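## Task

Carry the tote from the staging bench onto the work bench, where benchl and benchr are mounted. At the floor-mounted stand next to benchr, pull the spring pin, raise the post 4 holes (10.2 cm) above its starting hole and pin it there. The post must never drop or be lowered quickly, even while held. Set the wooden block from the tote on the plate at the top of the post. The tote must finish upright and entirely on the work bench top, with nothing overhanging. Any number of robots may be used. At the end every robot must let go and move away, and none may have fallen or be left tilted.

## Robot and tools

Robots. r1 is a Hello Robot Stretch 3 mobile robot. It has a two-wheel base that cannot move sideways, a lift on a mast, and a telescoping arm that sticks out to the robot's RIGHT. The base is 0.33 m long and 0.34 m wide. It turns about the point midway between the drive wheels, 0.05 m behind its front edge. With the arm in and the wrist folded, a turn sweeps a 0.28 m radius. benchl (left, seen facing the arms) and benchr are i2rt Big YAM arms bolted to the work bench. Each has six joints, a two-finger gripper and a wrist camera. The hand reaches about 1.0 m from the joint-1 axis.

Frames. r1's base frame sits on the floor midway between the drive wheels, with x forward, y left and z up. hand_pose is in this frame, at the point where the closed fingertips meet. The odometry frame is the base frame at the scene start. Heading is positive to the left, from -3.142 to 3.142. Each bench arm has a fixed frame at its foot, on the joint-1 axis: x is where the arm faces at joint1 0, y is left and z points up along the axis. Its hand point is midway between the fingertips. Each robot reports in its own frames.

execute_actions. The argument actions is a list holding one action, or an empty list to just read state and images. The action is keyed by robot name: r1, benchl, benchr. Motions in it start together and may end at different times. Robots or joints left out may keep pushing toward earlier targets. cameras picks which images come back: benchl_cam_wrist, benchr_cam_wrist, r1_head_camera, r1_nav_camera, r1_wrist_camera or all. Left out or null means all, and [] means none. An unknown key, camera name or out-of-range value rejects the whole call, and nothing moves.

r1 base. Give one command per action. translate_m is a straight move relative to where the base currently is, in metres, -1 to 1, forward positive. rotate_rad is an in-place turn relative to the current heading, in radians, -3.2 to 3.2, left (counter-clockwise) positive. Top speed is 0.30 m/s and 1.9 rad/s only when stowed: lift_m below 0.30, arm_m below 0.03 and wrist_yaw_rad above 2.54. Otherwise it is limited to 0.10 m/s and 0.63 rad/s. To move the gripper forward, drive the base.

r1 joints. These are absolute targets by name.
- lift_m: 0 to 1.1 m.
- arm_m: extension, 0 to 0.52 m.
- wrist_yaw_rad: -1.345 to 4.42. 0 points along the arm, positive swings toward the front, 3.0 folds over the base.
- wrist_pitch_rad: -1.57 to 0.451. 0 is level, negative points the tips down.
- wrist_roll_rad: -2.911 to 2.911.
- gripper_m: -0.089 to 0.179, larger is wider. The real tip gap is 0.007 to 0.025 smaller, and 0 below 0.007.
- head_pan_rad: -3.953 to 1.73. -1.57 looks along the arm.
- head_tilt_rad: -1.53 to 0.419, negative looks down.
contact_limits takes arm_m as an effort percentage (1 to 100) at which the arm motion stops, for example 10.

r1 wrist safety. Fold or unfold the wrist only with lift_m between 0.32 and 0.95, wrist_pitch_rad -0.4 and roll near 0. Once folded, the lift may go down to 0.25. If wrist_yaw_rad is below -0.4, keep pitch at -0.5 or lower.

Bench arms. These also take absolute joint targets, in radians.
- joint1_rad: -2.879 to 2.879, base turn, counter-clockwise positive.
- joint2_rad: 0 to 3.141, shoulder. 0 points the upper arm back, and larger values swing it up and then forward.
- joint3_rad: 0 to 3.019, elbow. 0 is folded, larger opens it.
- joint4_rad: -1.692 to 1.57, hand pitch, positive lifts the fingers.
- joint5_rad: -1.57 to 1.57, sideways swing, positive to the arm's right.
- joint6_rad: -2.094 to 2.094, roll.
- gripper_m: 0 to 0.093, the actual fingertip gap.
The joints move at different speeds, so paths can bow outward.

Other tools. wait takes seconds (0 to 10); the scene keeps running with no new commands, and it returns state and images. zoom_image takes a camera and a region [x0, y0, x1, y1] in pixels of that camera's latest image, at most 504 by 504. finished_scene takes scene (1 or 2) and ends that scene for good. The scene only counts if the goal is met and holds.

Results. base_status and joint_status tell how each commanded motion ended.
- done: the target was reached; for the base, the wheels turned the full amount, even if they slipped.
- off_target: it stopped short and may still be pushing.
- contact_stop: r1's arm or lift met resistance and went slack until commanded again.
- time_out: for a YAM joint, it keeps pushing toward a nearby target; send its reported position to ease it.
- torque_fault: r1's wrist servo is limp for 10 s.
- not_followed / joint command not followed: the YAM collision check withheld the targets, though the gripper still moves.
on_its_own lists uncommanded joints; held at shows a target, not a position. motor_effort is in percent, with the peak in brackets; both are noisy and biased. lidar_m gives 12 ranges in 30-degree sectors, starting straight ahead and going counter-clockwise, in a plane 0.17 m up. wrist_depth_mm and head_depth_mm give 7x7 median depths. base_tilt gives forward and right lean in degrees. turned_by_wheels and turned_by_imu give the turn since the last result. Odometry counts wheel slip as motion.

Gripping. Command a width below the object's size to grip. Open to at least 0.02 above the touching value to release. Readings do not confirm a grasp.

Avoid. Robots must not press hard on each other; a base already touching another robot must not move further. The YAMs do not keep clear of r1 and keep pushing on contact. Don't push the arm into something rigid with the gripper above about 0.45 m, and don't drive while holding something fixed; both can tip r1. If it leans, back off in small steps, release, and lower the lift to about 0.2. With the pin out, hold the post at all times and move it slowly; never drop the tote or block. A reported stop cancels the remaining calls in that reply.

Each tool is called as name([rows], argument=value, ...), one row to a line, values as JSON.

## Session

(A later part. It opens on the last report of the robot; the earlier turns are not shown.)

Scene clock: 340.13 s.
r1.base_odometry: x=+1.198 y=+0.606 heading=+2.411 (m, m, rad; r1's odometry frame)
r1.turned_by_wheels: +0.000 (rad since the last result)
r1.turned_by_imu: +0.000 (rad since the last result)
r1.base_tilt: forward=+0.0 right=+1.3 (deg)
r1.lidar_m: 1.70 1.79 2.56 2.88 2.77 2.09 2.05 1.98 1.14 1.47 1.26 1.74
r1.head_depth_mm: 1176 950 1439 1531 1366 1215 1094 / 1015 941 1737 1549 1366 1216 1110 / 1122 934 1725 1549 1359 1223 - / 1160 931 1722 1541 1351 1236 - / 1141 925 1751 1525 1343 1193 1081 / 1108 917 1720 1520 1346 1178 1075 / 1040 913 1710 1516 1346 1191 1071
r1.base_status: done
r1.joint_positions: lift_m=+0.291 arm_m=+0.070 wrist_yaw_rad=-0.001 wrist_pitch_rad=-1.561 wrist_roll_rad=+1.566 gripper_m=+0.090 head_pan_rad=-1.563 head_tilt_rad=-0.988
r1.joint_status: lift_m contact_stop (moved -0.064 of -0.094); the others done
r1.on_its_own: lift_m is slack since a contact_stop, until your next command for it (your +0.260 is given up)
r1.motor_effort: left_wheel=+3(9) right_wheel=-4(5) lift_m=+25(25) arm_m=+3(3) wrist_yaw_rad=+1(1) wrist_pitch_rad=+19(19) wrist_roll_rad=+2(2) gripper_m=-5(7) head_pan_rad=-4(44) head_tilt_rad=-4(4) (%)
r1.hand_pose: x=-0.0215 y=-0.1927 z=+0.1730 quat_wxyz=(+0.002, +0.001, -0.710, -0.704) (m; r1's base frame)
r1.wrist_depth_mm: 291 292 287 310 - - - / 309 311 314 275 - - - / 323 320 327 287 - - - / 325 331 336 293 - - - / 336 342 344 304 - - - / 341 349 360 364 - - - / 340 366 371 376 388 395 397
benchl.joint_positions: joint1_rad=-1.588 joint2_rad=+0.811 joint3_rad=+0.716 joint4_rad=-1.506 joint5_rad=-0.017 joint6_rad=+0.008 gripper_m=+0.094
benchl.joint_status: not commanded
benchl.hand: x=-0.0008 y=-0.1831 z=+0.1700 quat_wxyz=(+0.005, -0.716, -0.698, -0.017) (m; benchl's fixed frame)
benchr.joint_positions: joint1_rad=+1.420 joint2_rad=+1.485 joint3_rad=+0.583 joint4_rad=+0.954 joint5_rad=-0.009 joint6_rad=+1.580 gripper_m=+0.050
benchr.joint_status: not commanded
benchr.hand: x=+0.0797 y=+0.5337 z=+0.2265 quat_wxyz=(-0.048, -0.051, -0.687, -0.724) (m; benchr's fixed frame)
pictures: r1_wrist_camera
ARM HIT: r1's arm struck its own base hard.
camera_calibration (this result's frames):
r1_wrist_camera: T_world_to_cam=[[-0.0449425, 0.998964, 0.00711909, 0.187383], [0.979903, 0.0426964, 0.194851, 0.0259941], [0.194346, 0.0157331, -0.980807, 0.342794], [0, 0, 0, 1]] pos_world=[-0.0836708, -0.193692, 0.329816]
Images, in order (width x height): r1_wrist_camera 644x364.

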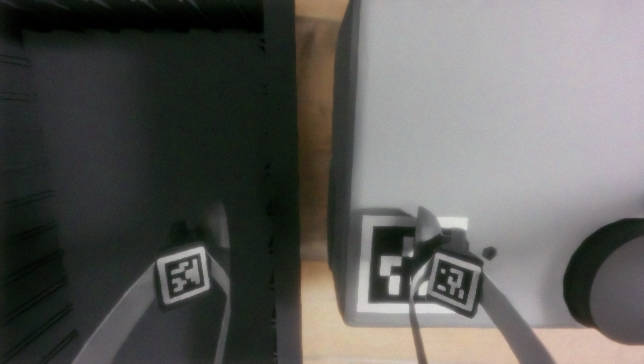

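execute_actions([
  {"r1":{"joints":{"lift_m":0.33,"arm_m":0.2,"gripper_m":0.0}}},
], cameras=[])

execute_actions([
  {"r1":{"joints":{"lift_m":0.18}}},
], cameras=[])

execute_actions([
  {"r1":{"joints":{"arm_m":0.42}}},
], cameras=[])

execute_actions([
  {"r1":{"joints":{"arm_m":0.39,"lift_m":0.28}}},
], cameras=[])

execute_actions([
  {"r1":{"joints":{"arm_m":0.2,"gripper_m":0.09}}},
], cameras=["r1_wrist_camera"])

Scene clock: 343.33 s.
r1.base_odometry: x=+1.198 y=+0.606 heading=+2.411 (m, m, rad; r1's odometry frame)
r1.turned_by_wheels: +0.000 (rad since the last result)
r1.turned_by_imu: +0.000 (rad since the last result)
r1.base_tilt: forward=+0.0 right=+1.3 (deg)
r1.lidar_m: 1.70 1.80 2.57 2.88 2.75 2.10 2.05 1.98 1.14 1.47 1.26 1.74
r1.head_depth_mm: 1181 950 1436 1525 1364 1212 1094 / 1017 941 1725 1557 1370 1208 1106 / 1125 939 1728 1539 1406 1208 - / 1156 930 1711 1539 1407 1200 - / 1148 923 1740 1539 1341 1191 1081 / 1105 916 1733 1524 1333 1179 1083 / 1044 908 1722 1519 1337 1190 1075
r1.base_status: not commanded
r1.joint_positions: lift_m=+0.329 arm_m=+0.200 wrist_yaw_rad=-0.001 wrist_pitch_rad=-1.499 wrist_roll_rad=+1.567 gripper_m=+0.000 head_pan_rad=-1.563 head_tilt_rad=-0.988
r1.joint_status: all done
r1.motor_effort: left_wheel=+3(3) right_wheel=-4(4) lift_m=+35(41) arm_m=+3(7) wrist_yaw_rad=+1(1) wrist_pitch_rad=+0(19) wrist_roll_rad=+2(2) gripper_m=-2(81) head_pan_rad=-4(4) head_tilt_rad=-4(4) (%)
r1.hand_pose: x=-0.0215 y=-0.3387 z=+0.2109 quat_wxyz=(+0.001, +0.001, -0.732, -0.682) (m; r1's base frame)
r1.wrist_depth_mm: 354 352 271 274 275 263 - / 366 365 356 358 351 268 - / 379 372 365 369 358 278 - / 387 381 373 376 371 - - / 403 400 372 - 382 - - / 411 413 329 403 365 399 - / 435 422 409 413 408 416 411
benchl.joint_positions: joint1_rad=-1.588 joint2_rad=+0.811 joint3_rad=+0.716 joint4_rad=-1.506 joint5_rad=-0.017 joint6_rad=+0.008 gripper_m=+0.094
benchl.joint_status: not commanded
benchl.hand: x=-0.0008 y=-0.1831 z=+0.1700 quat_wxyz=(+0.005, -0.716, -0.698, -0.017) (m; benchl's fixed frame)
benchr.joint_positions: joint1_rad=+1.420 joint2_rad=+1.485 joint3_rad=+0.583 joint4_rad=+0.954 joint5_rad=-0.009 joint6_rad=+1.580 gripper_m=+0.050
benchr.joint_status: not commanded
benchr.hand: x=+0.0797 y=+0.5337 z=+0.2265 quat_wxyz=(-0.048, -0.051, -0.687, -0.724) (m; benchr's fixed frame)
pictures: none
No camera images: the call's "cameras" was empty. Leave "cameras" out to get every camera's image.

Scene clock: 345.53 s.
r1.base_odometry: x=+1.198 y=+0.606 heading=+2.411 (m, m, rad; r1's odometry frame)
r1.turned_by_wheels: +0.000 (rad since the last result)
r1.turned_by_imu: +0.000 (rad since the last result)
r1.base_tilt: forward=-0.1 right=+1.3 (deg)
r1.lidar_m: 1.70 1.80 2.56 2.88 2.76 2.10 2.05 1.98 1.14 1.47 1.26 1.74
r1.head_depth_mm: 1179 947 1433 1528 1362 1214 1095 / 1016 939 1726 1556 1355 1213 1106 / 1127 938 1725 1544 1353 1200 - / 1157 930 1710 1531 1374 1186 - / 1145 927 1734 1532 1351 1193 1082 / 1108 918 1734 1525 1337 1175 1069 / 1040 914 1726 1515 1334 1184 1071
r1.base_status: not commanded
r1.joint_positions: lift_m=+0.181 arm_m=+0.200 wrist_yaw_rad=-0.001 wrist_pitch_rad=-1.499 wrist_roll_rad=+1.567 gripper_m=+0.000 head_pan_rad=-1.563 head_tilt_rad=-0.988
r1.joint_status: all done
r1.motor_effort: left_wheel=+3(4) right_wheel=-4(3) lift_m=+14(35) arm_m=+3(3) wrist_yaw_rad=+1(1) wrist_pitch_rad=+0(0) wrist_roll_rad=+1(2) gripper_m=-3(3) head_pan_rad=-4(4) head_tilt_rad=-4(4) (%)
r1.hand_pose: x=-0.0215 y=-0.3388 z=+0.0619 quat_wxyz=(+0.001, +0.001, -0.732, -0.681) (m; r1's base frame)
r1.wrist_depth_mm: 155 205 206 204 203 195 127 / 157 212 211 209 209 195 128 / 154 218 218 216 216 195 129 / 154 216 226 223 223 195 134 / 156 216 233 - 230 196 137 / 154 215 241 240 236 197 142 / 155 212 247 245 249 197 146
benchl.joint_positions: joint1_rad=-1.588 joint2_rad=+0.811 joint3_rad=+0.716 joint4_rad=-1.506 joint5_rad=-0.017 joint6_rad=+0.008 gripper_m=+0.094
benchl.joint_status: not commanded
benchl.hand: x=-0.0008 y=-0.1831 z=+0.1700 quat_wxyz=(+0.005, -0.716, -0.698, -0.017) (m; benchl's fixed frame)
benchr.joint_positions: joint1_rad=+1.420 joint2_rad=+1.485 joint3_rad=+0.583 joint4_rad=+0.954 joint5_rad=-0.009 joint6_rad=+1.580 gripper_m=+0.050
benchr.joint_status: not commanded
benchr.hand: x=+0.0797 y=+0.5337 z=+0.2265 quat_wxyz=(-0.048, -0.051, -0.687, -0.724) (m; benchr's fixed frame)
pictures: none
No camera images: the call's "cameras" was empty. Leave "cameras" out to get every camera's image.

Scene clock: 348.40 s.
r1.base_odometry: x=+1.198 y=+0.606 heading=+2.411 (m, m, rad; r1's odometry frame)
r1.turned_by_wheels: +0.000 (rad since the last result)
r1.turned_by_imu: +0.000 (rad since the last result)
r1.base_tilt: forward=-0.1 right=+1.3 (deg)
r1.lidar_m: 1.70 1.80 2.55 2.88 2.77 2.10 2.05 1.97 1.14 1.47 1.27 1.74
r1.head_depth_mm: 1179 946 1436 1527 1364 1219 1091 / 1004 935 1730 1543 1356 1209 1110 / 1122 935 1728 1548 1353 1206 - / 1155 930 1711 1575 1320 1186 - / 1141 926 1729 1529 1317 1179 1077 / 1100 917 1729 1531 1341 1177 1074 / 1047 912 1724 1533 1334 1192 1074
r1.base_status: not commanded
r1.joint_positions: lift_m=+0.181 arm_m=+0.420 wrist_yaw_rad=-0.001 wrist_pitch_rad=-1.506 wrist_roll_rad=+1.567 gripper_m=+0.000 head_pan_rad=-1.563 head_tilt_rad=-0.988
r1.joint_status: all done
r1.motor_effort: left_wheel=+4(4) right_wheel=-4(4) lift_m=+14(15) arm_m=+3(2) wrist_yaw_rad=+1(1) wrist_pitch_rad=+2(4) wrist_roll_rad=+1(1) gripper_m=-2(3) head_pan_rad=-4(4) head_tilt_rad=-4(4) (%)
r1.hand_pose: x=-0.0215 y=-0.5569 z=+0.0620 quat_wxyz=(+0.001, +0.001, -0.729, -0.684) (m; r1's base frame)
r1.wrist_depth_mm: 208 125 187 203 204 202 200 / 215 212 169 209 209 206 206 / 222 219 155 215 215 214 212 / 228 228 139 222 223 221 218 / 237 235 141 - 230 227 225 / 244 244 145 240 237 236 234 / 252 253 150 244 246 244 241
benchl.joint_positions: joint1_rad=-1.588 joint2_rad=+0.811 joint3_rad=+0.716 joint4_rad=-1.506 joint5_rad=-0.017 joint6_rad=+0.008 gripper_m=+0.094
benchl.joint_status: not commanded
benchl.hand: x=-0.0008 y=-0.1831 z=+0.1700 quat_wxyz=(+0.005, -0.716, -0.698, -0.017) (m; benchl's fixed frame)
benchr.joint_positions: joint1_rad=+1.420 joint2_rad=+1.485 joint3_rad=+0.583 joint4_rad=+0.954 joint5_rad=-0.009 joint6_rad=+1.580 gripper_m=+0.050
benchr.joint_status: not commanded
benchr.hand: x=+0.0797 y=+0.5337 z=+0.2265 quat_wxyz=(-0.048, -0.051, -0.687, -0.724) (m; benchr's fixed frame)
pictures: none
No camera images: the call's "cameras" was empty. Leave "cameras" out to get every camera's image.

Scene clock: 350.13 s.
r1.base_odometry: x=+1.198 y=+0.606 heading=+2.411 (m, m, rad; r1's odometry frame)
r1.turned_by_wheels: +0.000 (rad since the last result)
r1.turned_by_imu: +0.000 (rad since the last result)
r1.base_tilt: forward=-0.1 right=+1.4 (deg)
r1.lidar_m: 1.70 1.79 2.56 2.88 2.75 2.09 2.05 1.98 1.14 1.47 1.26 1.74
r1.head_depth_mm: 1185 947 1437 1530 1368 1214 1093 / 1009 943 1737 1553 1360 1213 1109 / 1125 933 1725 1570 1359 1202 - / 1159 931 1713 1584 1322 1192 - / 1147 923 1755 1524 1321 1182 1080 / 1110 921 1734 1519 1338 1169 1080 / 1048 915 1714 1521 1337 1186 1073
r1.base_status: not commanded
r1.joint_positions: lift_m=+0.279 arm_m=+0.390 wrist_yaw_rad=-0.001 wrist_pitch_rad=-1.499 wrist_roll_rad=+1.567 gripper_m=+0.000 head_pan_rad=-1.563 head_tilt_rad=-0.988
r1.joint_status: all done
r1.motor_effort: left_wheel=+3(3) right_wheel=-4(4) lift_m=+35(35) arm_m=-3(4) wrist_yaw_rad=+1(1) wrist_pitch_rad=+0(2) wrist_roll_rad=+2(2) gripper_m=-3(2) head_pan_rad=-4(4) head_tilt_rad=-4(4) (%)
r1.hand_pose: x=-0.0215 y=-0.5293 z=+0.1609 quat_wxyz=(+0.001, +0.001, -0.732, -0.682) (m; r1's base frame)
r1.wrist_depth_mm: 307 302 239 296 294 275 287 / 314 313 259 303 302 289 299 / 323 325 269 318 318 297 309 / 338 337 283 323 323 315 322 / 346 342 303 - 335 330 326 / 358 358 351 352 346 340 336 / 371 371 360 356 355 352 349
benchl.joint_positions: joint1_rad=-1.588 joint2_rad=+0.811 joint3_rad=+0.716 joint4_rad=-1.506 joint5_rad=-0.017 joint6_rad=+0.008 gripper_m=+0.094
benchl.joint_status: not commanded
benchl.hand: x=-0.0008 y=-0.1831 z=+0.1700 quat_wxyz=(+0.005, -0.716, -0.698, -0.017) (m; benchl's fixed frame)
benchr.joint_positions: joint1_rad=+1.420 joint2_rad=+1.485 joint3_rad=+0.583 joint4_rad=+0.954 joint5_rad=-0.009 joint6_rad=+1.580 gripper_m=+0.050
benchr.joint_status: not commanded
benchr.hand: x=+0.0797 y=+0.5337 z=+0.2265 quat_wxyz=(-0.048, -0.051, -0.687, -0.724) (m; benchr's fixed frame)
pictures: none
No camera images: the call's "cameras" was empty. Leave "cameras" out to get every camera's image.

Scene clock: 352.77 s.
r1.base_odometry: x=+1.198 y=+0.606 heading=+2.411 (m, m, rad; r1's odometry frame)
r1.turned_by_wheels: +0.000 (rad since the last result)
r1.turned_by_imu: +0.000 (rad since the last result)
r1.base_tilt: forward=-0.1 right=+1.3 (deg)
r1.lidar_m: 1.70 1.79 2.57 2.89 2.76 2.09 2.05 1.98 1.14 1.47 1.27 1.74
r1.head_depth_mm: 1176 950 1436 1534 1369 1215 1092 / 1011 942 1728 1552 1359 1213 1106 / 1129 938 1719 1544 1355 1196 - / 1155 929 1698 1532 1339 1181 - / 1144 922 1733 1527 1324 1180 1080 / 1105 917 1746 1527 1331 1174 1080 / 1042 913 1717 1522 1331 1190 1076
r1.base_status: not commanded
r1.joint_positions: lift_m=+0.279 arm_m=+0.200 wrist_yaw_rad=-0.001 wrist_pitch_rad=-1.499 wrist_roll_rad=+1.567 gripper_m=+0.090 head_pan_rad=-1.563 head_tilt_rad=-0.988
r1.joint_status: all done
r1.motor_effort: left_wheel=+3(4) right_wheel=-4(4) lift_m=+35(35) arm_m=-3(4) wrist_yaw_rad=+1(1) wrist_pitch_rad=+0(0) wrist_roll_rad=+1(1) gripper_m=+1(80) head_pan_rad=-4(4) head_tilt_rad=-4(4) (%)
r1.hand_pose: x=-0.0215 y=-0.3394 z=+0.1609 quat_wxyz=(+0.001, +0.001, -0.732, -0.681) (m; r1's base frame)
r1.wrist_depth_mm: 299 305 299 297 298 298 - / 309 312 310 304 307 307 - / 315 320 318 314 315 314 - / 306 333 331 324 324 323 - / 297 341 339 337 337 333 - / 287 353 352 346 352 350 - / 281 367 362 357 360 354 357
benchl.joint_positions: joint1_rad=-1.588 joint2_rad=+0.811 joint3_rad=+0.716 joint4_rad=-1.506 joint5_rad=-0.017 joint6_rad=+0.008 gripper_m=+0.094
benchl.joint_status: not commanded
benchl.hand: x=-0.0008 y=-0.1831 z=+0.1700 quat_wxyz=(+0.005, -0.716, -0.698, -0.017) (m; benchl's fixed frame)
benchr.joint_positions: joint1_rad=+1.420 joint2_rad=+1.485 joint3_rad=+0.583 joint4_rad=+0.954 joint5_rad=-0.009 joint6_rad=+1.580 gripper_m=+0.050
benchr.joint_status: not commanded
benchr.hand: x=+0.0797 y=+0.5337 z=+0.2265 quat_wxyz=(-0.048, -0.051, -0.687, -0.724) (m; benchr's fixed frame)
pictures: r1_wrist_camera
camera_calibration (this result's frames):
r1_wrist_camera: T_world_to_cam=[[-0.0442511, 0.997518, -0.0547738, 0.34346], [0.979945, 0.0540039, 0.191812, 0.0389693], [0.194294, -0.0451874, -0.979902, 0.312398], [0, 0, 0, 1]] pos_world=[-0.0836861, -0.330596, 0.317457]
Images, in order (width x height): r1_wrist_camera 644x364.

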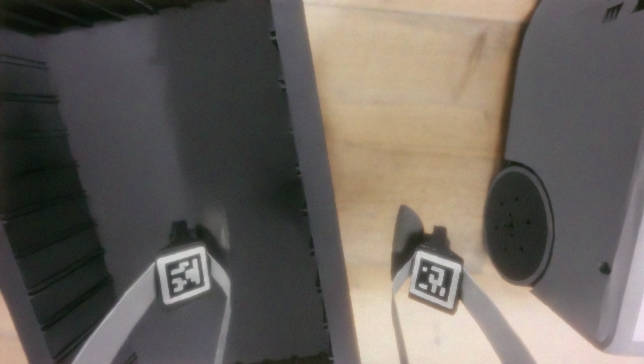

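execute_actions([
  {"r1":{"joints":{"lift_m":0.17,"wrist_roll_rad":1.42}}},
], cameras=[])

execute_actions([
  {"r1":{"joints":{"gripper_m":-0.06}}},
], cameras=["r1_wrist_camera"])

execute_actions([
  {"r1":{"joints":{"lift_m":1.09,"head_tilt_rad":-0.6}}},
], cameras=["r1_wrist_camera","r1_nav_camera","benchl_cam_wrist"])

Scene clock: 355.17 s.
r1.base_odometry: x=+1.198 y=+0.606 heading=+2.411 (m, m, rad; r1's odometry frame)
r1.turned_by_wheels: +0.000 (rad since the last result)
r1.turned_by_imu: +0.000 (rad since the last result)
r1.base_tilt: forward=-0.1 right=+1.3 (deg)
r1.lidar_m: 1.70 1.80 2.56 2.88 2.76 2.10 2.05 1.98 1.14 1.47 1.26 1.75
r1.head_depth_mm: 1182 949 1443 1527 1366 1219 1092 / 1014 943 1732 1551 1363 1212 1106 / 1126 934 1713 1546 1335 1208 - / 1153 926 1712 1540 1340 1186 - / 1147 927 1735 1536 1311 1177 1080 / 1105 919 1730 1535 1337 1171 1075 / 1047 911 1724 1514 1327 1188 1075
r1.base_status: not commanded
r1.joint_positions: lift_m=+0.171 arm_m=+0.200 wrist_yaw_rad=-0.001 wrist_pitch_rad=-1.499 wrist_roll_rad=+1.425 gripper_m=+0.090 head_pan_rad=-1.563 head_tilt_rad=-0.988
r1.joint_status: all done
r1.motor_effort: left_wheel=+3(4) right_wheel=-4(4) lift_m=+15(30) arm_m=-4(3) wrist_yaw_rad=+1(1) wrist_pitch_rad=+0(0) wrist_roll_rad=-2(2) gripper_m=+1(1) head_pan_rad=-4(4) head_tilt_rad=-4(4) (%)
r1.hand_pose: x=-0.0216 y=-0.3394 z=+0.0519 quat_wxyz=(+0.053, +0.049, -0.730, -0.680) (m; r1's base frame)
r1.wrist_depth_mm: 200 199 196 115 198 195 195 / 205 203 201 119 202 202 200 / 211 210 210 122 209 208 205 / 217 215 216 127 214 213 212 / 227 224 219 131 220 219 217 / 232 229 229 135 231 225 - / 239 238 239 139 235 235 -
benchl.joint_positions: joint1_rad=-1.588 joint2_rad=+0.811 joint3_rad=+0.716 joint4_rad=-1.506 joint5_rad=-0.017 joint6_rad=+0.008 gripper_m=+0.094
benchl.joint_status: not commanded
benchl.hand: x=-0.0008 y=-0.1831 z=+0.1700 quat_wxyz=(+0.005, -0.716, -0.698, -0.017) (m; benchl's fixed frame)
benchr.joint_positions: joint1_rad=+1.420 joint2_rad=+1.485 joint3_rad=+0.583 joint4_rad=+0.954 joint5_rad=-0.009 joint6_rad=+1.580 gripper_m=+0.050
benchr.joint_status: not commanded
benchr.hand: x=+0.0797 y=+0.5337 z=+0.2265 quat_wxyz=(-0.048, -0.051, -0.687, -0.724) (m; benchr's fixed frame)
pictures: none
No camera images: the call's "cameras" was empty. Leave "cameras" out to get every camera's image.

Scene clock: 357.17 s.
r1.base_odometry: x=+1.198 y=+0.606 heading=+2.411 (m, m, rad; r1's odometry frame)
r1.turned_by_wheels: +0.000 (rad since the last result)
r1.turned_by_imu: +0.000 (rad since the last result)
r1.base_tilt: forward=+0.0 right=+1.3 (deg)
r1.lidar_m: 1.70 1.79 2.56 2.88 2.76 2.10 2.04 1.98 1.14 1.47 1.26 1.74
r1.head_depth_mm: 1181 948 1438 1533 1361 1220 1095 / 1008 944 1720 1558 1363 1210 1108 / 1124 936 1711 1546 1329 1206 - / 1156 928 1714 1540 1346 1182 - / 1141 922 1748 1529 1313 1183 1086 / 1103 922 1738 1530 1340 1193 1077 / 1046 913 1730 1519 1325 1183 1072
r1.base_status: not commanded
r1.joint_positions: lift_m=+0.170 arm_m=+0.200 wrist_yaw_rad=-0.001 wrist_pitch_rad=-1.492 wrist_roll_rad=+1.425 gripper_m=-0.059 head_pan_rad=-1.563 head_tilt_rad=-0.988
r1.joint_status: all done
r1.motor_effort: left_wheel=+4(4) right_wheel=-4(4) lift_m=+16(15) arm_m=-3(3) wrist_yaw_rad=+1(0) wrist_pitch_rad=-2(3) wrist_roll_rad=-2(2) gripper_m=-33(99) head_pan_rad=-4(4) head_tilt_rad=-4(4) (%)
r1.hand_pose: x=-0.0216 y=-0.3411 z=+0.0518 quat_wxyz=(+0.053, +0.049, -0.732, -0.677) (m; r1's base frame)
r1.wrist_depth_mm: 199 199 196 196 195 195 192 / 207 205 202 200 201 199 199 / 213 210 206 122 208 205 204 / 218 217 213 125 215 213 209 / 226 223 219 128 220 218 216 / 232 232 229 133 226 225 - / 242 239 237 138 235 234 -
benchl.joint_positions: joint1_rad=-1.588 joint2_rad=+0.811 joint3_rad=+0.716 joint4_rad=-1.506 joint5_rad=-0.017 joint6_rad=+0.008 gripper_m=+0.094
benchl.joint_status: not commanded
benchl.hand: x=-0.0008 y=-0.1831 z=+0.1700 quat_wxyz=(+0.005, -0.716, -0.698, -0.017) (m; benchl's fixed frame)
benchr.joint_positions: joint1_rad=+1.420 joint2_rad=+1.485 joint3_rad=+0.583 joint4_rad=+0.954 joint5_rad=-0.009 joint6_rad=+1.580 gripper_m=+0.050
benchr.joint_status: not commanded
benchr.hand: x=+0.0797 y=+0.5337 z=+0.2265 quat_wxyz=(-0.048, -0.051, -0.687, -0.724) (m; benchr's fixed frame)
pictures: r1_wrist_camera
camera_calibration (this result's frames):
r1_wrist_camera: T_world_to_cam=[[-0.184966, 0.980911, -0.060014, 0.330763], [0.964431, 0.192915, 0.180711, 0.107625], [0.188839, -0.024454, -0.981704, 0.212543], [0, 0, 0, 1]] pos_world=[-0.0827529, -0.340014, 0.209056]
Images, in order (width x height): r1_wrist_camera 644x364.

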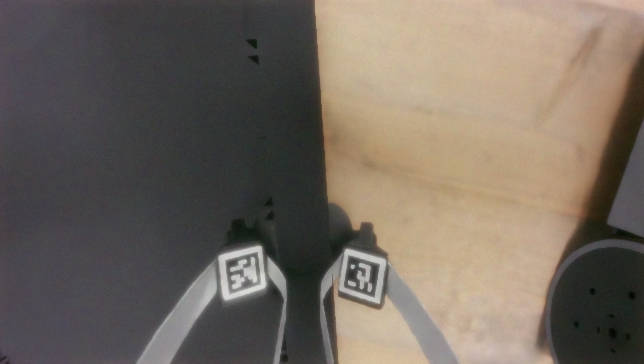

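Scene clock: 366.37 s.
r1.base_odometry: x=+1.198 y=+0.606 heading=+2.411 (m, m, rad; r1's odometry frame)
r1.turned_by_wheels: +0.000 (rad since the last result)
r1.turned_by_imu: +0.000 (rad since the last result)
r1.base_tilt: forward=+0.0 right=+1.4 (deg)
r1.lidar_m: 1.70 1.80 2.56 2.88 2.76 2.10 2.05 1.98 1.14 1.47 1.26 1.74
r1.head_depth_mm: - 1291 1438 1016 441 1410 1209 / - - 1446 831 431 1398 1206 / - - - 983 421 1359 1200 / 1211 1331 - 975 521 1317 1201 / 1190 1350 1447 1011 628 405 1201 / 1178 1302 1362 1006 614 393 1189 / 1200 1343 1219 1007 602 383 1187
r1.base_status: not commanded
r1.joint_positions: lift_m=+1.089 arm_m=+0.200 wrist_yaw_rad=-0.001 wrist_pitch_rad=-1.510 wrist_roll_rad=+1.421 gripper_m=-0.035 head_pan_rad=-1.563 head_tilt_rad=-0.606
r1.joint_status: all done
r1.on_its_own: gripper_m is held at -0.036, not at your -0.060, by its stall guard, which is not easing now
r1.motor_effort: left_wheel=+4(4) right_wheel=-4(4) lift_m=+38(34) arm_m=-3(3) wrist_yaw_rad=+1(0) wrist_pitch_rad=+3(5) wrist_roll_rad=+0(2) gripper_m=-19(33) head_pan_rad=-4(4) head_tilt_rad=+2(17) (%)
r1.hand_pose: x=-0.0216 y=-0.3364 z=+0.9708 quat_wxyz=(+0.054, +0.051, -0.726, -0.684) (m; r1's base frame)
r1.wrist_depth_mm: 261 264 225 157 - - - / 262 279 235 158 - - - / 263 292 247 125 - - - / 265 303 262 131 - - - / 267 315 284 133 - - - / 275 325 302 138 - - - / 286 319 303 202 - - -
benchl.joint_positions: joint1_rad=-1.588 joint2_rad=+0.811 joint3_rad=+0.716 joint4_rad=-1.506 joint5_rad=-0.017 joint6_rad=+0.008 gripper_m=+0.094
benchl.joint_status: not commanded
benchl.hand: x=-0.0008 y=-0.1831 z=+0.1700 quat_wxyz=(+0.005, -0.716, -0.698, -0.017) (m; benchl's fixed frame)
benchr.joint_positions: joint1_rad=+1.420 joint2_rad=+1.485 joint3_rad=+0.583 joint4_rad=+0.954 joint5_rad=-0.009 joint6_rad=+1.580 gripper_m=+0.050
benchr.joint_status: not commanded
benchr.hand: x=+0.0797 y=+0.5337 z=+0.2265 quat_wxyz=(-0.048, -0.051, -0.687, -0.724) (m; benchr's fixed frame)
pictures: benchl_cam_wrist, r1_nav_camera (sideways: a quarter turn counterclockwise sets it upright), r1_wrist_camera
camera_calibration (this result's frames):
r1_nav_camera: T_world_to_cam=[[-0.0417886, -0.588177, 0.807652, -1.00196], [-0.999029, 0.035871, -0.0255673, 0.0884605], [-0.0139332, -0.807936, -0.589105, 0.723603], [0, 0, 0, 1]] pos_world=[0.0565863, -0.00787766, 1.23777]
r1_wrist_camera: T_world_to_cam=[[-0.18897, 0.981081, -0.0420876, 0.363862], [0.963692, 0.193513, 0.183982, -0.0623412], [0.188646, -0.00579235, -0.982028, 1.12137], [0, 0, 0, 1]] pos_world=[-0.0827053, -0.338419, 1.128]
Images, in order (width x height): benchl_cam_wrist 504x504, r1_nav_camera 672x504, r1_wrist_camera 644x364.

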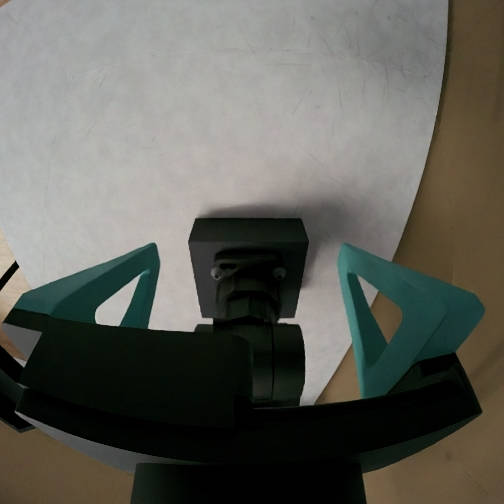

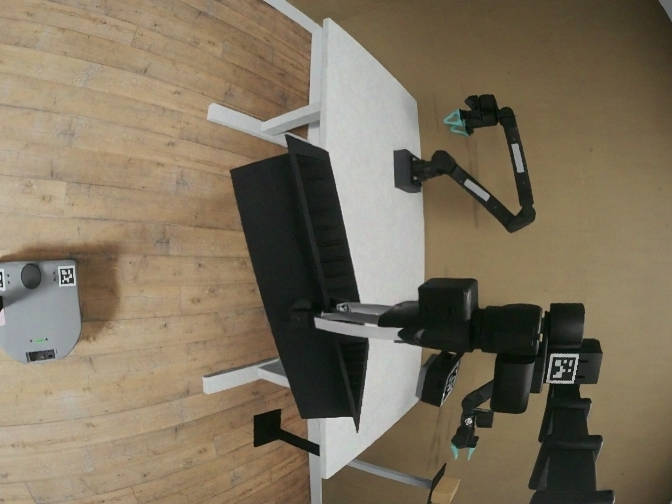

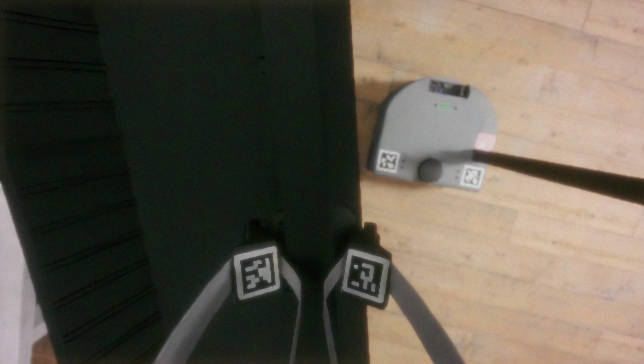

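execute_actions([
  {"r1":{"joints":{"wrist_roll_rad":1.57,"wrist_pitch_rad":-1.05,"gripper_m":-0.05}}},
], cameras=[])

execute_actions([
  {"r1":{"joints":{"arm_m":0.51}}},
], cameras=["r1_wrist_camera","r1_head_camera"])

Scene clock: 367.93 s.
r1.base_odometry: x=+1.198 y=+0.606 heading=+2.411 (m, m, rad; r1's odometry frame)
r1.turned_by_wheels: +0.000 (rad since the last result)
r1.turned_by_imu: +0.000 (rad since the last result)
r1.base_tilt: forward=+0.0 right=+1.4 (deg)
r1.lidar_m: 1.70 1.79 2.56 2.88 2.75 2.09 2.04 1.98 1.14 1.46 1.26 1.74
r1.head_depth_mm: - 1287 1445 496 1428 1436 1212 / - - - 496 1676 1438 1212 / - - - 649 1662 1432 1202 / 1211 1326 - 655 1651 1435 1204 / 1183 1357 1451 684 1601 1424 1197 / 1181 1296 1363 677 1588 1413 1196 / 1199 1355 1218 580 1585 1414 1190
r1.base_status: not commanded
r1.joint_positions: lift_m=+1.089 arm_m=+0.200 wrist_yaw_rad=+0.000 wrist_pitch_rad=-1.094 wrist_roll_rad=+1.570 gripper_m=-0.048 head_pan_rad=-1.563 head_tilt_rad=-0.606
r1.joint_status: all done
r1.motor_effort: left_wheel=+4(4) right_wheel=-4(4) lift_m=+38(38) arm_m=-3(3) wrist_yaw_rad=-1(2) wrist_pitch_rad=+14(14) wrist_roll_rad=+0(5) gripper_m=-5(83) head_pan_rad=-4(4) head_tilt_rad=+2(2) (%)
r1.hand_pose: x=-0.0215 y=-0.4412 z=+0.9892 quat_wxyz=(+0.001, +0.000, -0.854, -0.520) (m; r1's base frame)
r1.wrist_depth_mm: 252 271 224 111 - 985 846 / 256 285 237 118 - 971 - / 261 295 253 124 - - - / 262 310 270 128 - - 954 / 278 319 298 131 - - 970 / 704 330 328 141 - - 982 / 810 337 323 202 - - 993
benchl.joint_positions: joint1_rad=-1.588 joint2_rad=+0.811 joint3_rad=+0.716 joint4_rad=-1.506 joint5_rad=-0.017 joint6_rad=+0.008 gripper_m=+0.094
benchl.joint_status: not commanded
benchl.hand: x=-0.0008 y=-0.1831 z=+0.1700 quat_wxyz=(+0.005, -0.716, -0.698, -0.017) (m; benchl's fixed frame)
benchr.joint_positions: joint1_rad=+1.420 joint2_rad=+1.485 joint3_rad=+0.583 joint4_rad=+0.954 joint5_rad=-0.009 joint6_rad=+1.580 gripper_m=+0.050
benchr.joint_status: not commanded
benchr.hand: x=+0.0797 y=+0.5337 z=+0.2265 quat_wxyz=(-0.048, -0.051, -0.687, -0.724) (m; benchr's fixed frame)
pictures: none
No camera images: the call's "cameras" was empty. Leave "cameras" out to get every camera's image.

Scene clock: 371.43 s.
r1.base_odometry: x=+1.198 y=+0.606 heading=+2.411 (m, m, rad; r1's odometry frame)
r1.turned_by_wheels: +0.000 (rad since the last result)
r1.turned_by_imu: +0.000 (rad since the last result)
r1.base_tilt: forward=-0.1 right=+1.3 (deg)
r1.lidar_m: 1.70 1.79 2.56 2.88 2.77 2.10 2.05 1.99 1.14 1.47 1.26 1.74
r1.head_depth_mm: - 1329 1411 1041 1421 1433 1207 / 1008 1281 852 1035 1664 1451 1206 / - 1319 772 1020 1650 1434 1205 / 1200 - 770 1017 1708 1421 1197 / 1186 1358 941 974 1699 1419 1192 / 1180 1297 936 970 1688 1417 1192 / 1194 1345 1211 1001 1691 1420 1186
r1.base_status: not commanded
r1.joint_positions: lift_m=+1.089 arm_m=+0.510 wrist_yaw_rad=+0.000 wrist_pitch_rad=-1.094 wrist_roll_rad=+1.570 gripper_m=-0.037 head_pan_rad=-1.563 head_tilt_rad=-0.606
r1.joint_status: all done
r1.on_its_own: gripper_m is held at -0.038, not at your -0.050, by its stall guard, which is still easing
r1.motor_effort: left_wheel=+4(4) right_wheel=-4(4) lift_m=+38(38) arm_m=+3(3) wrist_yaw_rad=-1(1) wrist_pitch_rad=+14(14) wrist_roll_rad=+0(0) gripper_m=-22(26) head_pan_rad=-4(4) head_tilt_rad=+2(2) (%)
r1.hand_pose: x=-0.0215 y=-0.7506 z=+0.9892 quat_wxyz=(+0.001, +0.000, -0.854, -0.520) (m; r1's base frame)
r1.wrist_depth_mm: 253 272 227 112 382 963 868 / 255 282 240 117 388 985 916 / 259 297 254 124 399 987 918 / 263 308 273 128 418 - 925 / 278 326 298 131 436 - 923 / 684 329 329 142 - - 959 / 718 330 325 203 460 - -
benchl.joint_positions: joint1_rad=-1.588 joint2_rad=+0.811 joint3_rad=+0.716 joint4_rad=-1.506 joint5_rad=-0.017 joint6_rad=+0.008 gripper_m=+0.094
benchl.joint_status: not commanded
benchl.hand: x=-0.0008 y=-0.1831 z=+0.1700 quat_wxyz=(+0.005, -0.716, -0.698, -0.017) (m; benchl's fixed frame)
benchr.joint_positions: joint1_rad=+1.420 joint2_rad=+1.485 joint3_rad=+0.583 joint4_rad=+0.954 joint5_rad=-0.009 joint6_rad=+1.580 gripper_m=+0.050
benchr.joint_status: not commanded
benchr.hand: x=+0.0797 y=+0.5337 z=+0.2265 quat_wxyz=(-0.048, -0.051, -0.687, -0.724) (m; benchr's fixed frame)
pictures: r1_head_camera (sideways: a quarter turn clockwise sets it upright), r1_wrist_camera
camera_calibration (this result's frames):
r1_head_camera: T_world_to_cam=[[-0.0266438, 0.567895, -0.82267, 1.08839], [0.99886, -0.0174813, -0.0444175, 0.0561681], [-0.0396058, -0.822915, -0.566782, 0.690434], [0, 0, 0, 1]] pos_world=[0.000240057, -0.0489409, 1.28921]
r1_wrist_camera: T_world_to_cam=[[-0.0425234, 0.895312, -0.443406, 1.10678], [0.979963, 0.123814, 0.156021, -0.00992863], [0.194587, -0.427887, -0.882637, 0.722033], [0, 0, 0, 1]] pos_world=[-0.0837045, -0.680735, 1.1296]
Images, in order (width x height): r1_head_camera 896x504, r1_wrist_camera 644x364.

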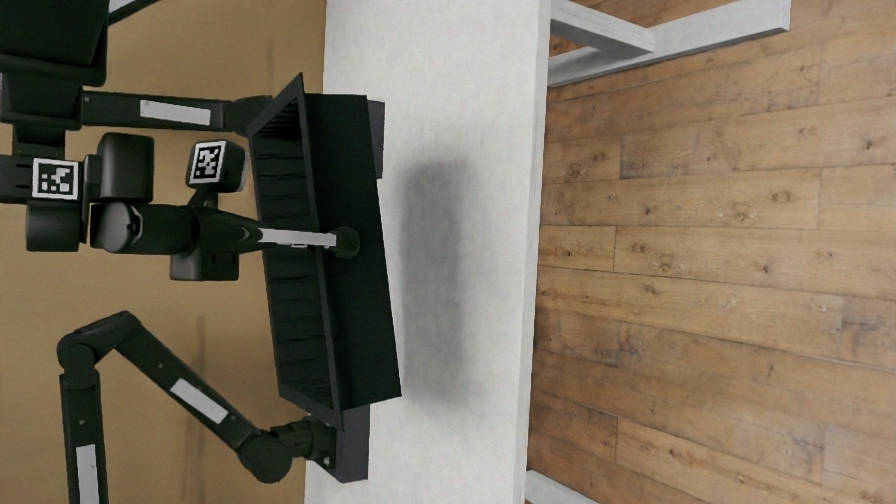

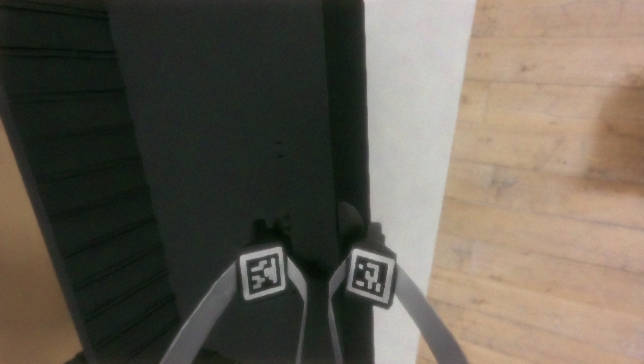

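execute_actions([
  {"r1":{"joints":{"lift_m":0.92}}},
], cameras=["r1_head_camera"])

Scene clock: 374.20 s.
r1.base_odometry: x=+1.198 y=+0.606 heading=+2.411 (m, m, rad; r1's odometry frame)
r1.turned_by_wheels: +0.000 (rad since the last result)
r1.turned_by_imu: +0.000 (rad since the last result)
r1.base_tilt: forward=-0.1 right=+1.4 (deg)
r1.lidar_m: 1.70 1.80 2.56 2.89 2.77 2.09 2.05 1.99 1.14 1.47 1.26 1.74
r1.head_depth_mm: 976 1322 1436 - - 1408 1211 / 996 1282 - 909 1660 1431 1201 / 1214 1321 - 884 1649 1430 1206 / 1214 1335 1474 899 1703 1430 1199 / 1188 1356 1454 899 1699 1422 1190 / 1184 1302 1361 927 1685 1425 1189 / 1198 1350 1222 1003 1685 1418 1190
r1.base_status: not commanded
r1.joint_positions: lift_m=+0.920 arm_m=+0.510 wrist_yaw_rad=+0.000 wrist_pitch_rad=-1.092 wrist_roll_rad=+1.570 gripper_m=-0.034 head_pan_rad=-1.563 head_tilt_rad=-0.606
r1.joint_status: all done
r1.on_its_own: gripper_m is held at -0.035, not at your -0.050, by its stall guard, which is not easing now
r1.motor_effort: left_wheel=+4(3) right_wheel=-3(3) lift_m=+18(36) arm_m=+3(3) wrist_yaw_rad=+0(0) wrist_pitch_rad=+13(14) wrist_roll_rad=-1(0) gripper_m=-20(21) head_pan_rad=-4(4) head_tilt_rad=+2(2) (%)
r1.hand_pose: x=-0.0215 y=-0.7510 z=+0.8204 quat_wxyz=(+0.001, +0.000, -0.854, -0.520) (m; r1's base frame)
r1.wrist_depth_mm: 254 263 226 113 221 813 752 / 255 280 237 118 229 833 745 / 259 293 254 125 237 861 774 / 262 310 267 129 248 859 792 / 274 320 295 131 253 878 795 / 494 327 329 141 993 932 839 / 510 328 319 205 276 930 841
benchl.joint_positions: joint1_rad=-1.588 joint2_rad=+0.811 joint3_rad=+0.716 joint4_rad=-1.506 joint5_rad=-0.017 joint6_rad=+0.008 gripper_m=+0.094
benchl.joint_status: not commanded
benchl.hand: x=-0.0008 y=-0.1831 z=+0.1700 quat_wxyz=(+0.005, -0.716, -0.698, -0.017) (m; benchl's fixed frame)
benchr.joint_positions: joint1_rad=+1.420 joint2_rad=+1.485 joint3_rad=+0.583 joint4_rad=+0.954 joint5_rad=-0.009 joint6_rad=+1.580 gripper_m=+0.050
benchr.joint_status: not commanded
benchr.hand: x=+0.0797 y=+0.5337 z=+0.2265 quat_wxyz=(-0.048, -0.051, -0.687, -0.724) (m; benchr's fixed frame)
pictures: r1_head_camera (sideways: a quarter turn clockwise sets it upright)
camera_calibration (this result's frames):
r1_head_camera: T_world_to_cam=[[-0.0266438, 0.567895, -0.82267, 1.08839], [0.99886, -0.0174813, -0.0444176, 0.0561681], [-0.0396058, -0.822915, -0.566782, 0.690435], [0, 0, 0, 1]] pos_world=[0.000240057, -0.0489409, 1.28921]
Images, in order (width x height): r1_head_camera 896x504.

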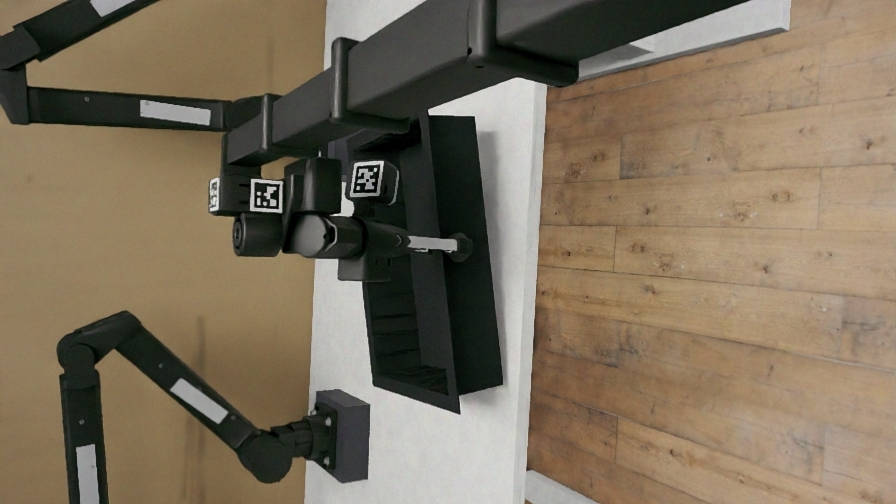

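execute_actions([
  {"r1":{"joints":{"lift_m":0.885}}},
], cameras=[])

execute_actions([
  {"r1":{"joints":{"gripper_m":0.13}}},
], cameras=["r1_wrist_camera"])

execute_actions([
  {"r1":{"joints":{"lift_m":1.05}}},
], cameras=["r1_wrist_camera","r1_head_camera"])

Scene clock: 375.87 s.
r1.base_odometry: x=+1.198 y=+0.606 heading=+2.411 (m, m, rad; r1's odometry frame)
r1.turned_by_wheels: +0.000 (rad since the last result)
r1.turned_by_imu: +0.000 (rad since the last result)
r1.base_tilt: forward=+0.0 right=+1.3 (deg)
r1.lidar_m: 1.70 1.80 2.56 2.88 2.76 2.10 2.05 1.98 1.14 1.47 1.26 1.74
r1.head_depth_mm: 979 1327 1414 1083 - - 1191 / 997 1278 1428 - 1661 1440 1205 / 1205 1345 - 908 1662 1429 1207 / 1218 1346 1445 896 1694 1425 1203 / 1195 1348 1450 1006 1698 1426 1197 / 1173 1300 1369 945 1688 1421 1193 / 1196 1349 1219 1001 1688 1405 1192
r1.base_status: not commanded
r1.joint_positions: lift_m=+0.885 arm_m=+0.510 wrist_yaw_rad=+0.000 wrist_pitch_rad=-1.079 wrist_roll_rad=+1.576 gripper_m=-0.034 head_pan_rad=-1.563 head_tilt_rad=-0.606
r1.joint_status: all done
r1.on_its_own: gripper_m is held at -0.035, not at your -0.050, by its stall guard, which is not easing now
r1.motor_effort: left_wheel=+4(3) right_wheel=-3(3) lift_m=+17(13) arm_m=+3(3) wrist_yaw_rad=-1(1) wrist_pitch_rad=+10(14) wrist_roll_rad=-2(2) gripper_m=-20(21) head_pan_rad=-4(4) head_tilt_rad=+2(2) (%)
r1.hand_pose: x=-0.0215 y=-0.7541 z=+0.7867 quat_wxyz=(-0.002, -0.002, -0.858, -0.514) (m; r1's base frame)
r1.wrist_depth_mm: 258 276 235 121 189 789 720 / 259 283 243 124 193 792 737 / 262 290 254 127 203 851 736 / 264 301 261 132 211 850 758 / 264 308 278 133 217 877 763 / 271 319 293 138 949 870 797 / 280 328 290 148 234 911 793
benchl.joint_positions: joint1_rad=-1.588 joint2_rad=+0.811 joint3_rad=+0.716 joint4_rad=-1.506 joint5_rad=-0.017 joint6_rad=+0.008 gripper_m=+0.094
benchl.joint_status: not commanded
benchl.hand: x=-0.0008 y=-0.1831 z=+0.1700 quat_wxyz=(+0.005, -0.716, -0.698, -0.017) (m; benchl's fixed frame)
benchr.joint_positions: joint1_rad=+1.420 joint2_rad=+1.485 joint3_rad=+0.583 joint4_rad=+0.954 joint5_rad=-0.009 joint6_rad=+1.580 gripper_m=+0.050
benchr.joint_status: not commanded
benchr.hand: x=+0.0797 y=+0.5337 z=+0.2265 quat_wxyz=(-0.048, -0.051, -0.687, -0.724) (m; benchr's fixed frame)
pictures: none
No camera images: the call's "cameras" was empty. Leave "cameras" out to get every camera's image.

Scene clock: 378.00 s.
r1.base_odometry: x=+1.198 y=+0.606 heading=+2.411 (m, m, rad; r1's odometry frame)
r1.turned_by_wheels: +0.000 (rad since the last result)
r1.turned_by_imu: +0.000 (rad since the last result)
r1.base_tilt: forward=-0.1 right=+1.4 (deg)
r1.lidar_m: 1.70 1.79 2.55 2.88 2.76 2.10 2.05 1.97 1.14 1.47 1.26 1.75
r1.head_depth_mm: 980 1324 1420 1087 - - 1191 / 996 1277 1428 - 1681 1442 1208 / 1210 1343 - 905 1660 1433 1201 / 1212 1340 1443 896 1712 1425 1202 / 1183 1357 1439 1010 1697 1424 1191 / 1176 1303 1364 950 1695 1415 1187 / 1194 1358 1214 1003 1681 1407 1189
r1.base_status: not commanded
r1.joint_positions: lift_m=+0.885 arm_m=+0.510 wrist_yaw_rad=+0.000 wrist_pitch_rad=-1.059 wrist_roll_rad=+1.576 gripper_m=+0.130 head_pan_rad=-1.563 head_tilt_rad=-0.606
r1.joint_status: all done
r1.motor_effort: left_wheel=+3(4) right_wheel=-3(3) lift_m=+17(17) arm_m=+3(3) wrist_yaw_rad=+0(1) wrist_pitch_rad=+3(9) wrist_roll_rad=-2(2) gripper_m=+1(81) head_pan_rad=-4(4) head_tilt_rad=+2(2) (%)
r1.hand_pose: x=-0.0215 y=-0.7589 z=+0.7888 quat_wxyz=(-0.002, -0.001, -0.863, -0.505) (m; r1's base frame)
r1.wrist_depth_mm: 253 283 247 126 190 771 703 / 256 290 257 129 195 797 731 / 257 301 263 133 201 840 735 / 262 307 272 138 210 836 754 / 268 299 286 142 217 851 776 / 283 - 297 148 226 845 791 / 516 332 307 152 235 930 803
benchl.joint_positions: joint1_rad=-1.588 joint2_rad=+0.811 joint3_rad=+0.716 joint4_rad=-1.506 joint5_rad=-0.017 joint6_rad=+0.008 gripper_m=+0.094
benchl.joint_status: not commanded
benchl.hand: x=-0.0008 y=-0.1831 z=+0.1700 quat_wxyz=(+0.005, -0.716, -0.698, -0.017) (m; benchl's fixed frame)
benchr.joint_positions: joint1_rad=+1.420 joint2_rad=+1.485 joint3_rad=+0.583 joint4_rad=+0.954 joint5_rad=-0.009 joint6_rad=+1.580 gripper_m=+0.050
benchr.joint_status: not commanded
benchr.hand: x=+0.0797 y=+0.5337 z=+0.2265 quat_wxyz=(-0.048, -0.051, -0.687, -0.724) (m; benchr's fixed frame)
pictures: r1_wrist_camera
camera_calibration (this result's frames):
r1_wrist_camera: T_world_to_cam=[[-0.0366456, 0.879496, -0.474493, 1.03798], [0.980169, 0.124162, 0.15444, 0.0238734], [0.194744, -0.459424, -0.866605, 0.505033], [0, 0, 0, 1]] pos_world=[-0.0837144, -0.683841, 0.926492]
Images, in order (width x height): r1_wrist_camera 644x364.

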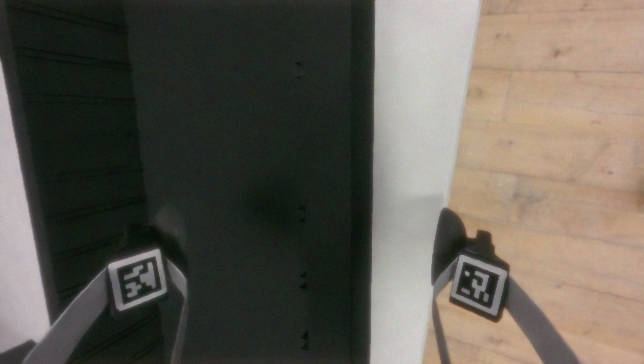

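Scene clock: 380.33 s.
r1.base_odometry: x=+1.198 y=+0.606 heading=+2.411 (m, m, rad; r1's odometry frame)
r1.turned_by_wheels: +0.000 (rad since the last result)
r1.turned_by_imu: +0.000 (rad since the last result)
r1.base_tilt: forward=-0.1 right=+1.3 (deg)
r1.lidar_m: 1.70 1.79 2.56 2.88 2.77 2.10 2.05 1.98 1.14 1.46 1.26 1.74
r1.head_depth_mm: 940 1367 1418 1037 1426 1435 1208 / 959 1121 1201 991 1669 1437 1206 / 1172 - 1286 1019 1661 1439 1204 / 1200 1322 1386 1011 1702 1427 1198 / 1183 1357 1451 1009 1694 1429 1193 / 1177 1302 1368 950 1697 1420 1192 / 1198 1343 1223 1000 1685 1416 1190
r1.base_status: not commanded
r1.joint_positions: lift_m=+1.049 arm_m=+0.510 wrist_yaw_rad=+0.000 wrist_pitch_rad=-1.058 wrist_roll_rad=+1.576 gripper_m=+0.130 head_pan_rad=-1.563 head_tilt_rad=-0.606
r1.joint_status: all done
r1.motor_effort: left_wheel=+3(3) right_wheel=-3(3) lift_m=+35(35) arm_m=+3(3) wrist_yaw_rad=+0(1) wrist_pitch_rad=+3(3) wrist_roll_rad=-2(1) gripper_m=+1(1) head_pan_rad=-4(4) head_tilt_rad=+2(2) (%)
r1.hand_pose: x=-0.0215 y=-0.7590 z=+0.9529 quat_wxyz=(-0.002, -0.001, -0.863, -0.505) (m; r1's base frame)
r1.wrist_depth_mm: 437 452 379 373 328 904 842 / 623 546 424 402 339 881 860 / 670 586 435 415 351 974 865 / 677 609 466 422 362 971 887 / 682 661 472 440 377 - 914 / 719 - 469 456 391 991 934 / 706 588 533 402 394 - 927
benchl.joint_positions: joint1_rad=-1.588 joint2_rad=+0.811 joint3_rad=+0.716 joint4_rad=-1.506 joint5_rad=-0.017 joint6_rad=+0.008 gripper_m=+0.094
benchl.joint_status: not commanded
benchl.hand: x=-0.0008 y=-0.1831 z=+0.1700 quat_wxyz=(+0.005, -0.716, -0.698, -0.017) (m; benchl's fixed frame)
benchr.joint_positions: joint1_rad=+1.420 joint2_rad=+1.485 joint3_rad=+0.583 joint4_rad=+0.954 joint5_rad=-0.009 joint6_rad=+1.580 gripper_m=+0.050
benchr.joint_status: not commanded
benchr.hand: x=+0.0797 y=+0.5337 z=+0.2265 quat_wxyz=(-0.048, -0.051, -0.687, -0.724) (m; benchr's fixed frame)
pictures: r1_head_camera (sideways: a quarter turn clockwise sets it upright), r1_wrist_camera
camera_calibration (this result's frames):
r1_head_camera: T_world_to_cam=[[-0.0266439, 0.567895, -0.82267, 1.08839], [0.99886, -0.0174812, -0.0444175, 0.0561681], [-0.0396057, -0.822915, -0.566782, 0.690435], [0, 0, 0, 1]] pos_world=[0.000240063, -0.0489409, 1.28921]
r1_wrist_camera: T_world_to_cam=[[-0.0366459, 0.879232, -0.474983, 1.11623], [0.980169, 0.124248, 0.154371, -0.00132413], [0.194744, -0.459907, -0.866349, 0.64658], [0, 0, 0, 1]] pos_world=[-0.0837143, -0.683896, 1.09056]
Images, in order (width x height): r1_head_camera 896x504, r1_wrist_camera 644x364.

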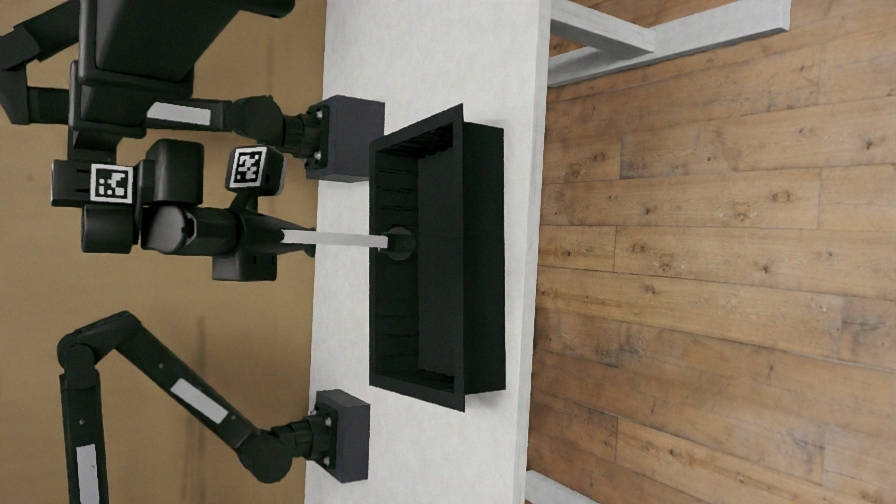

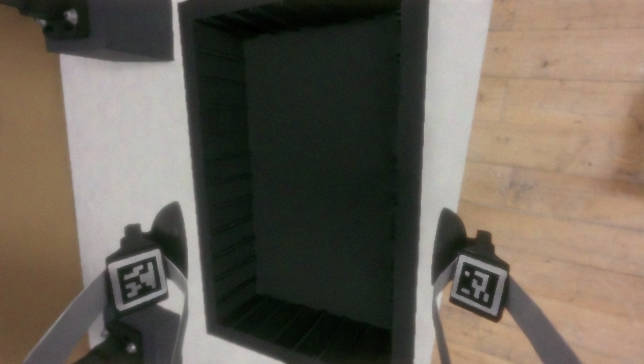

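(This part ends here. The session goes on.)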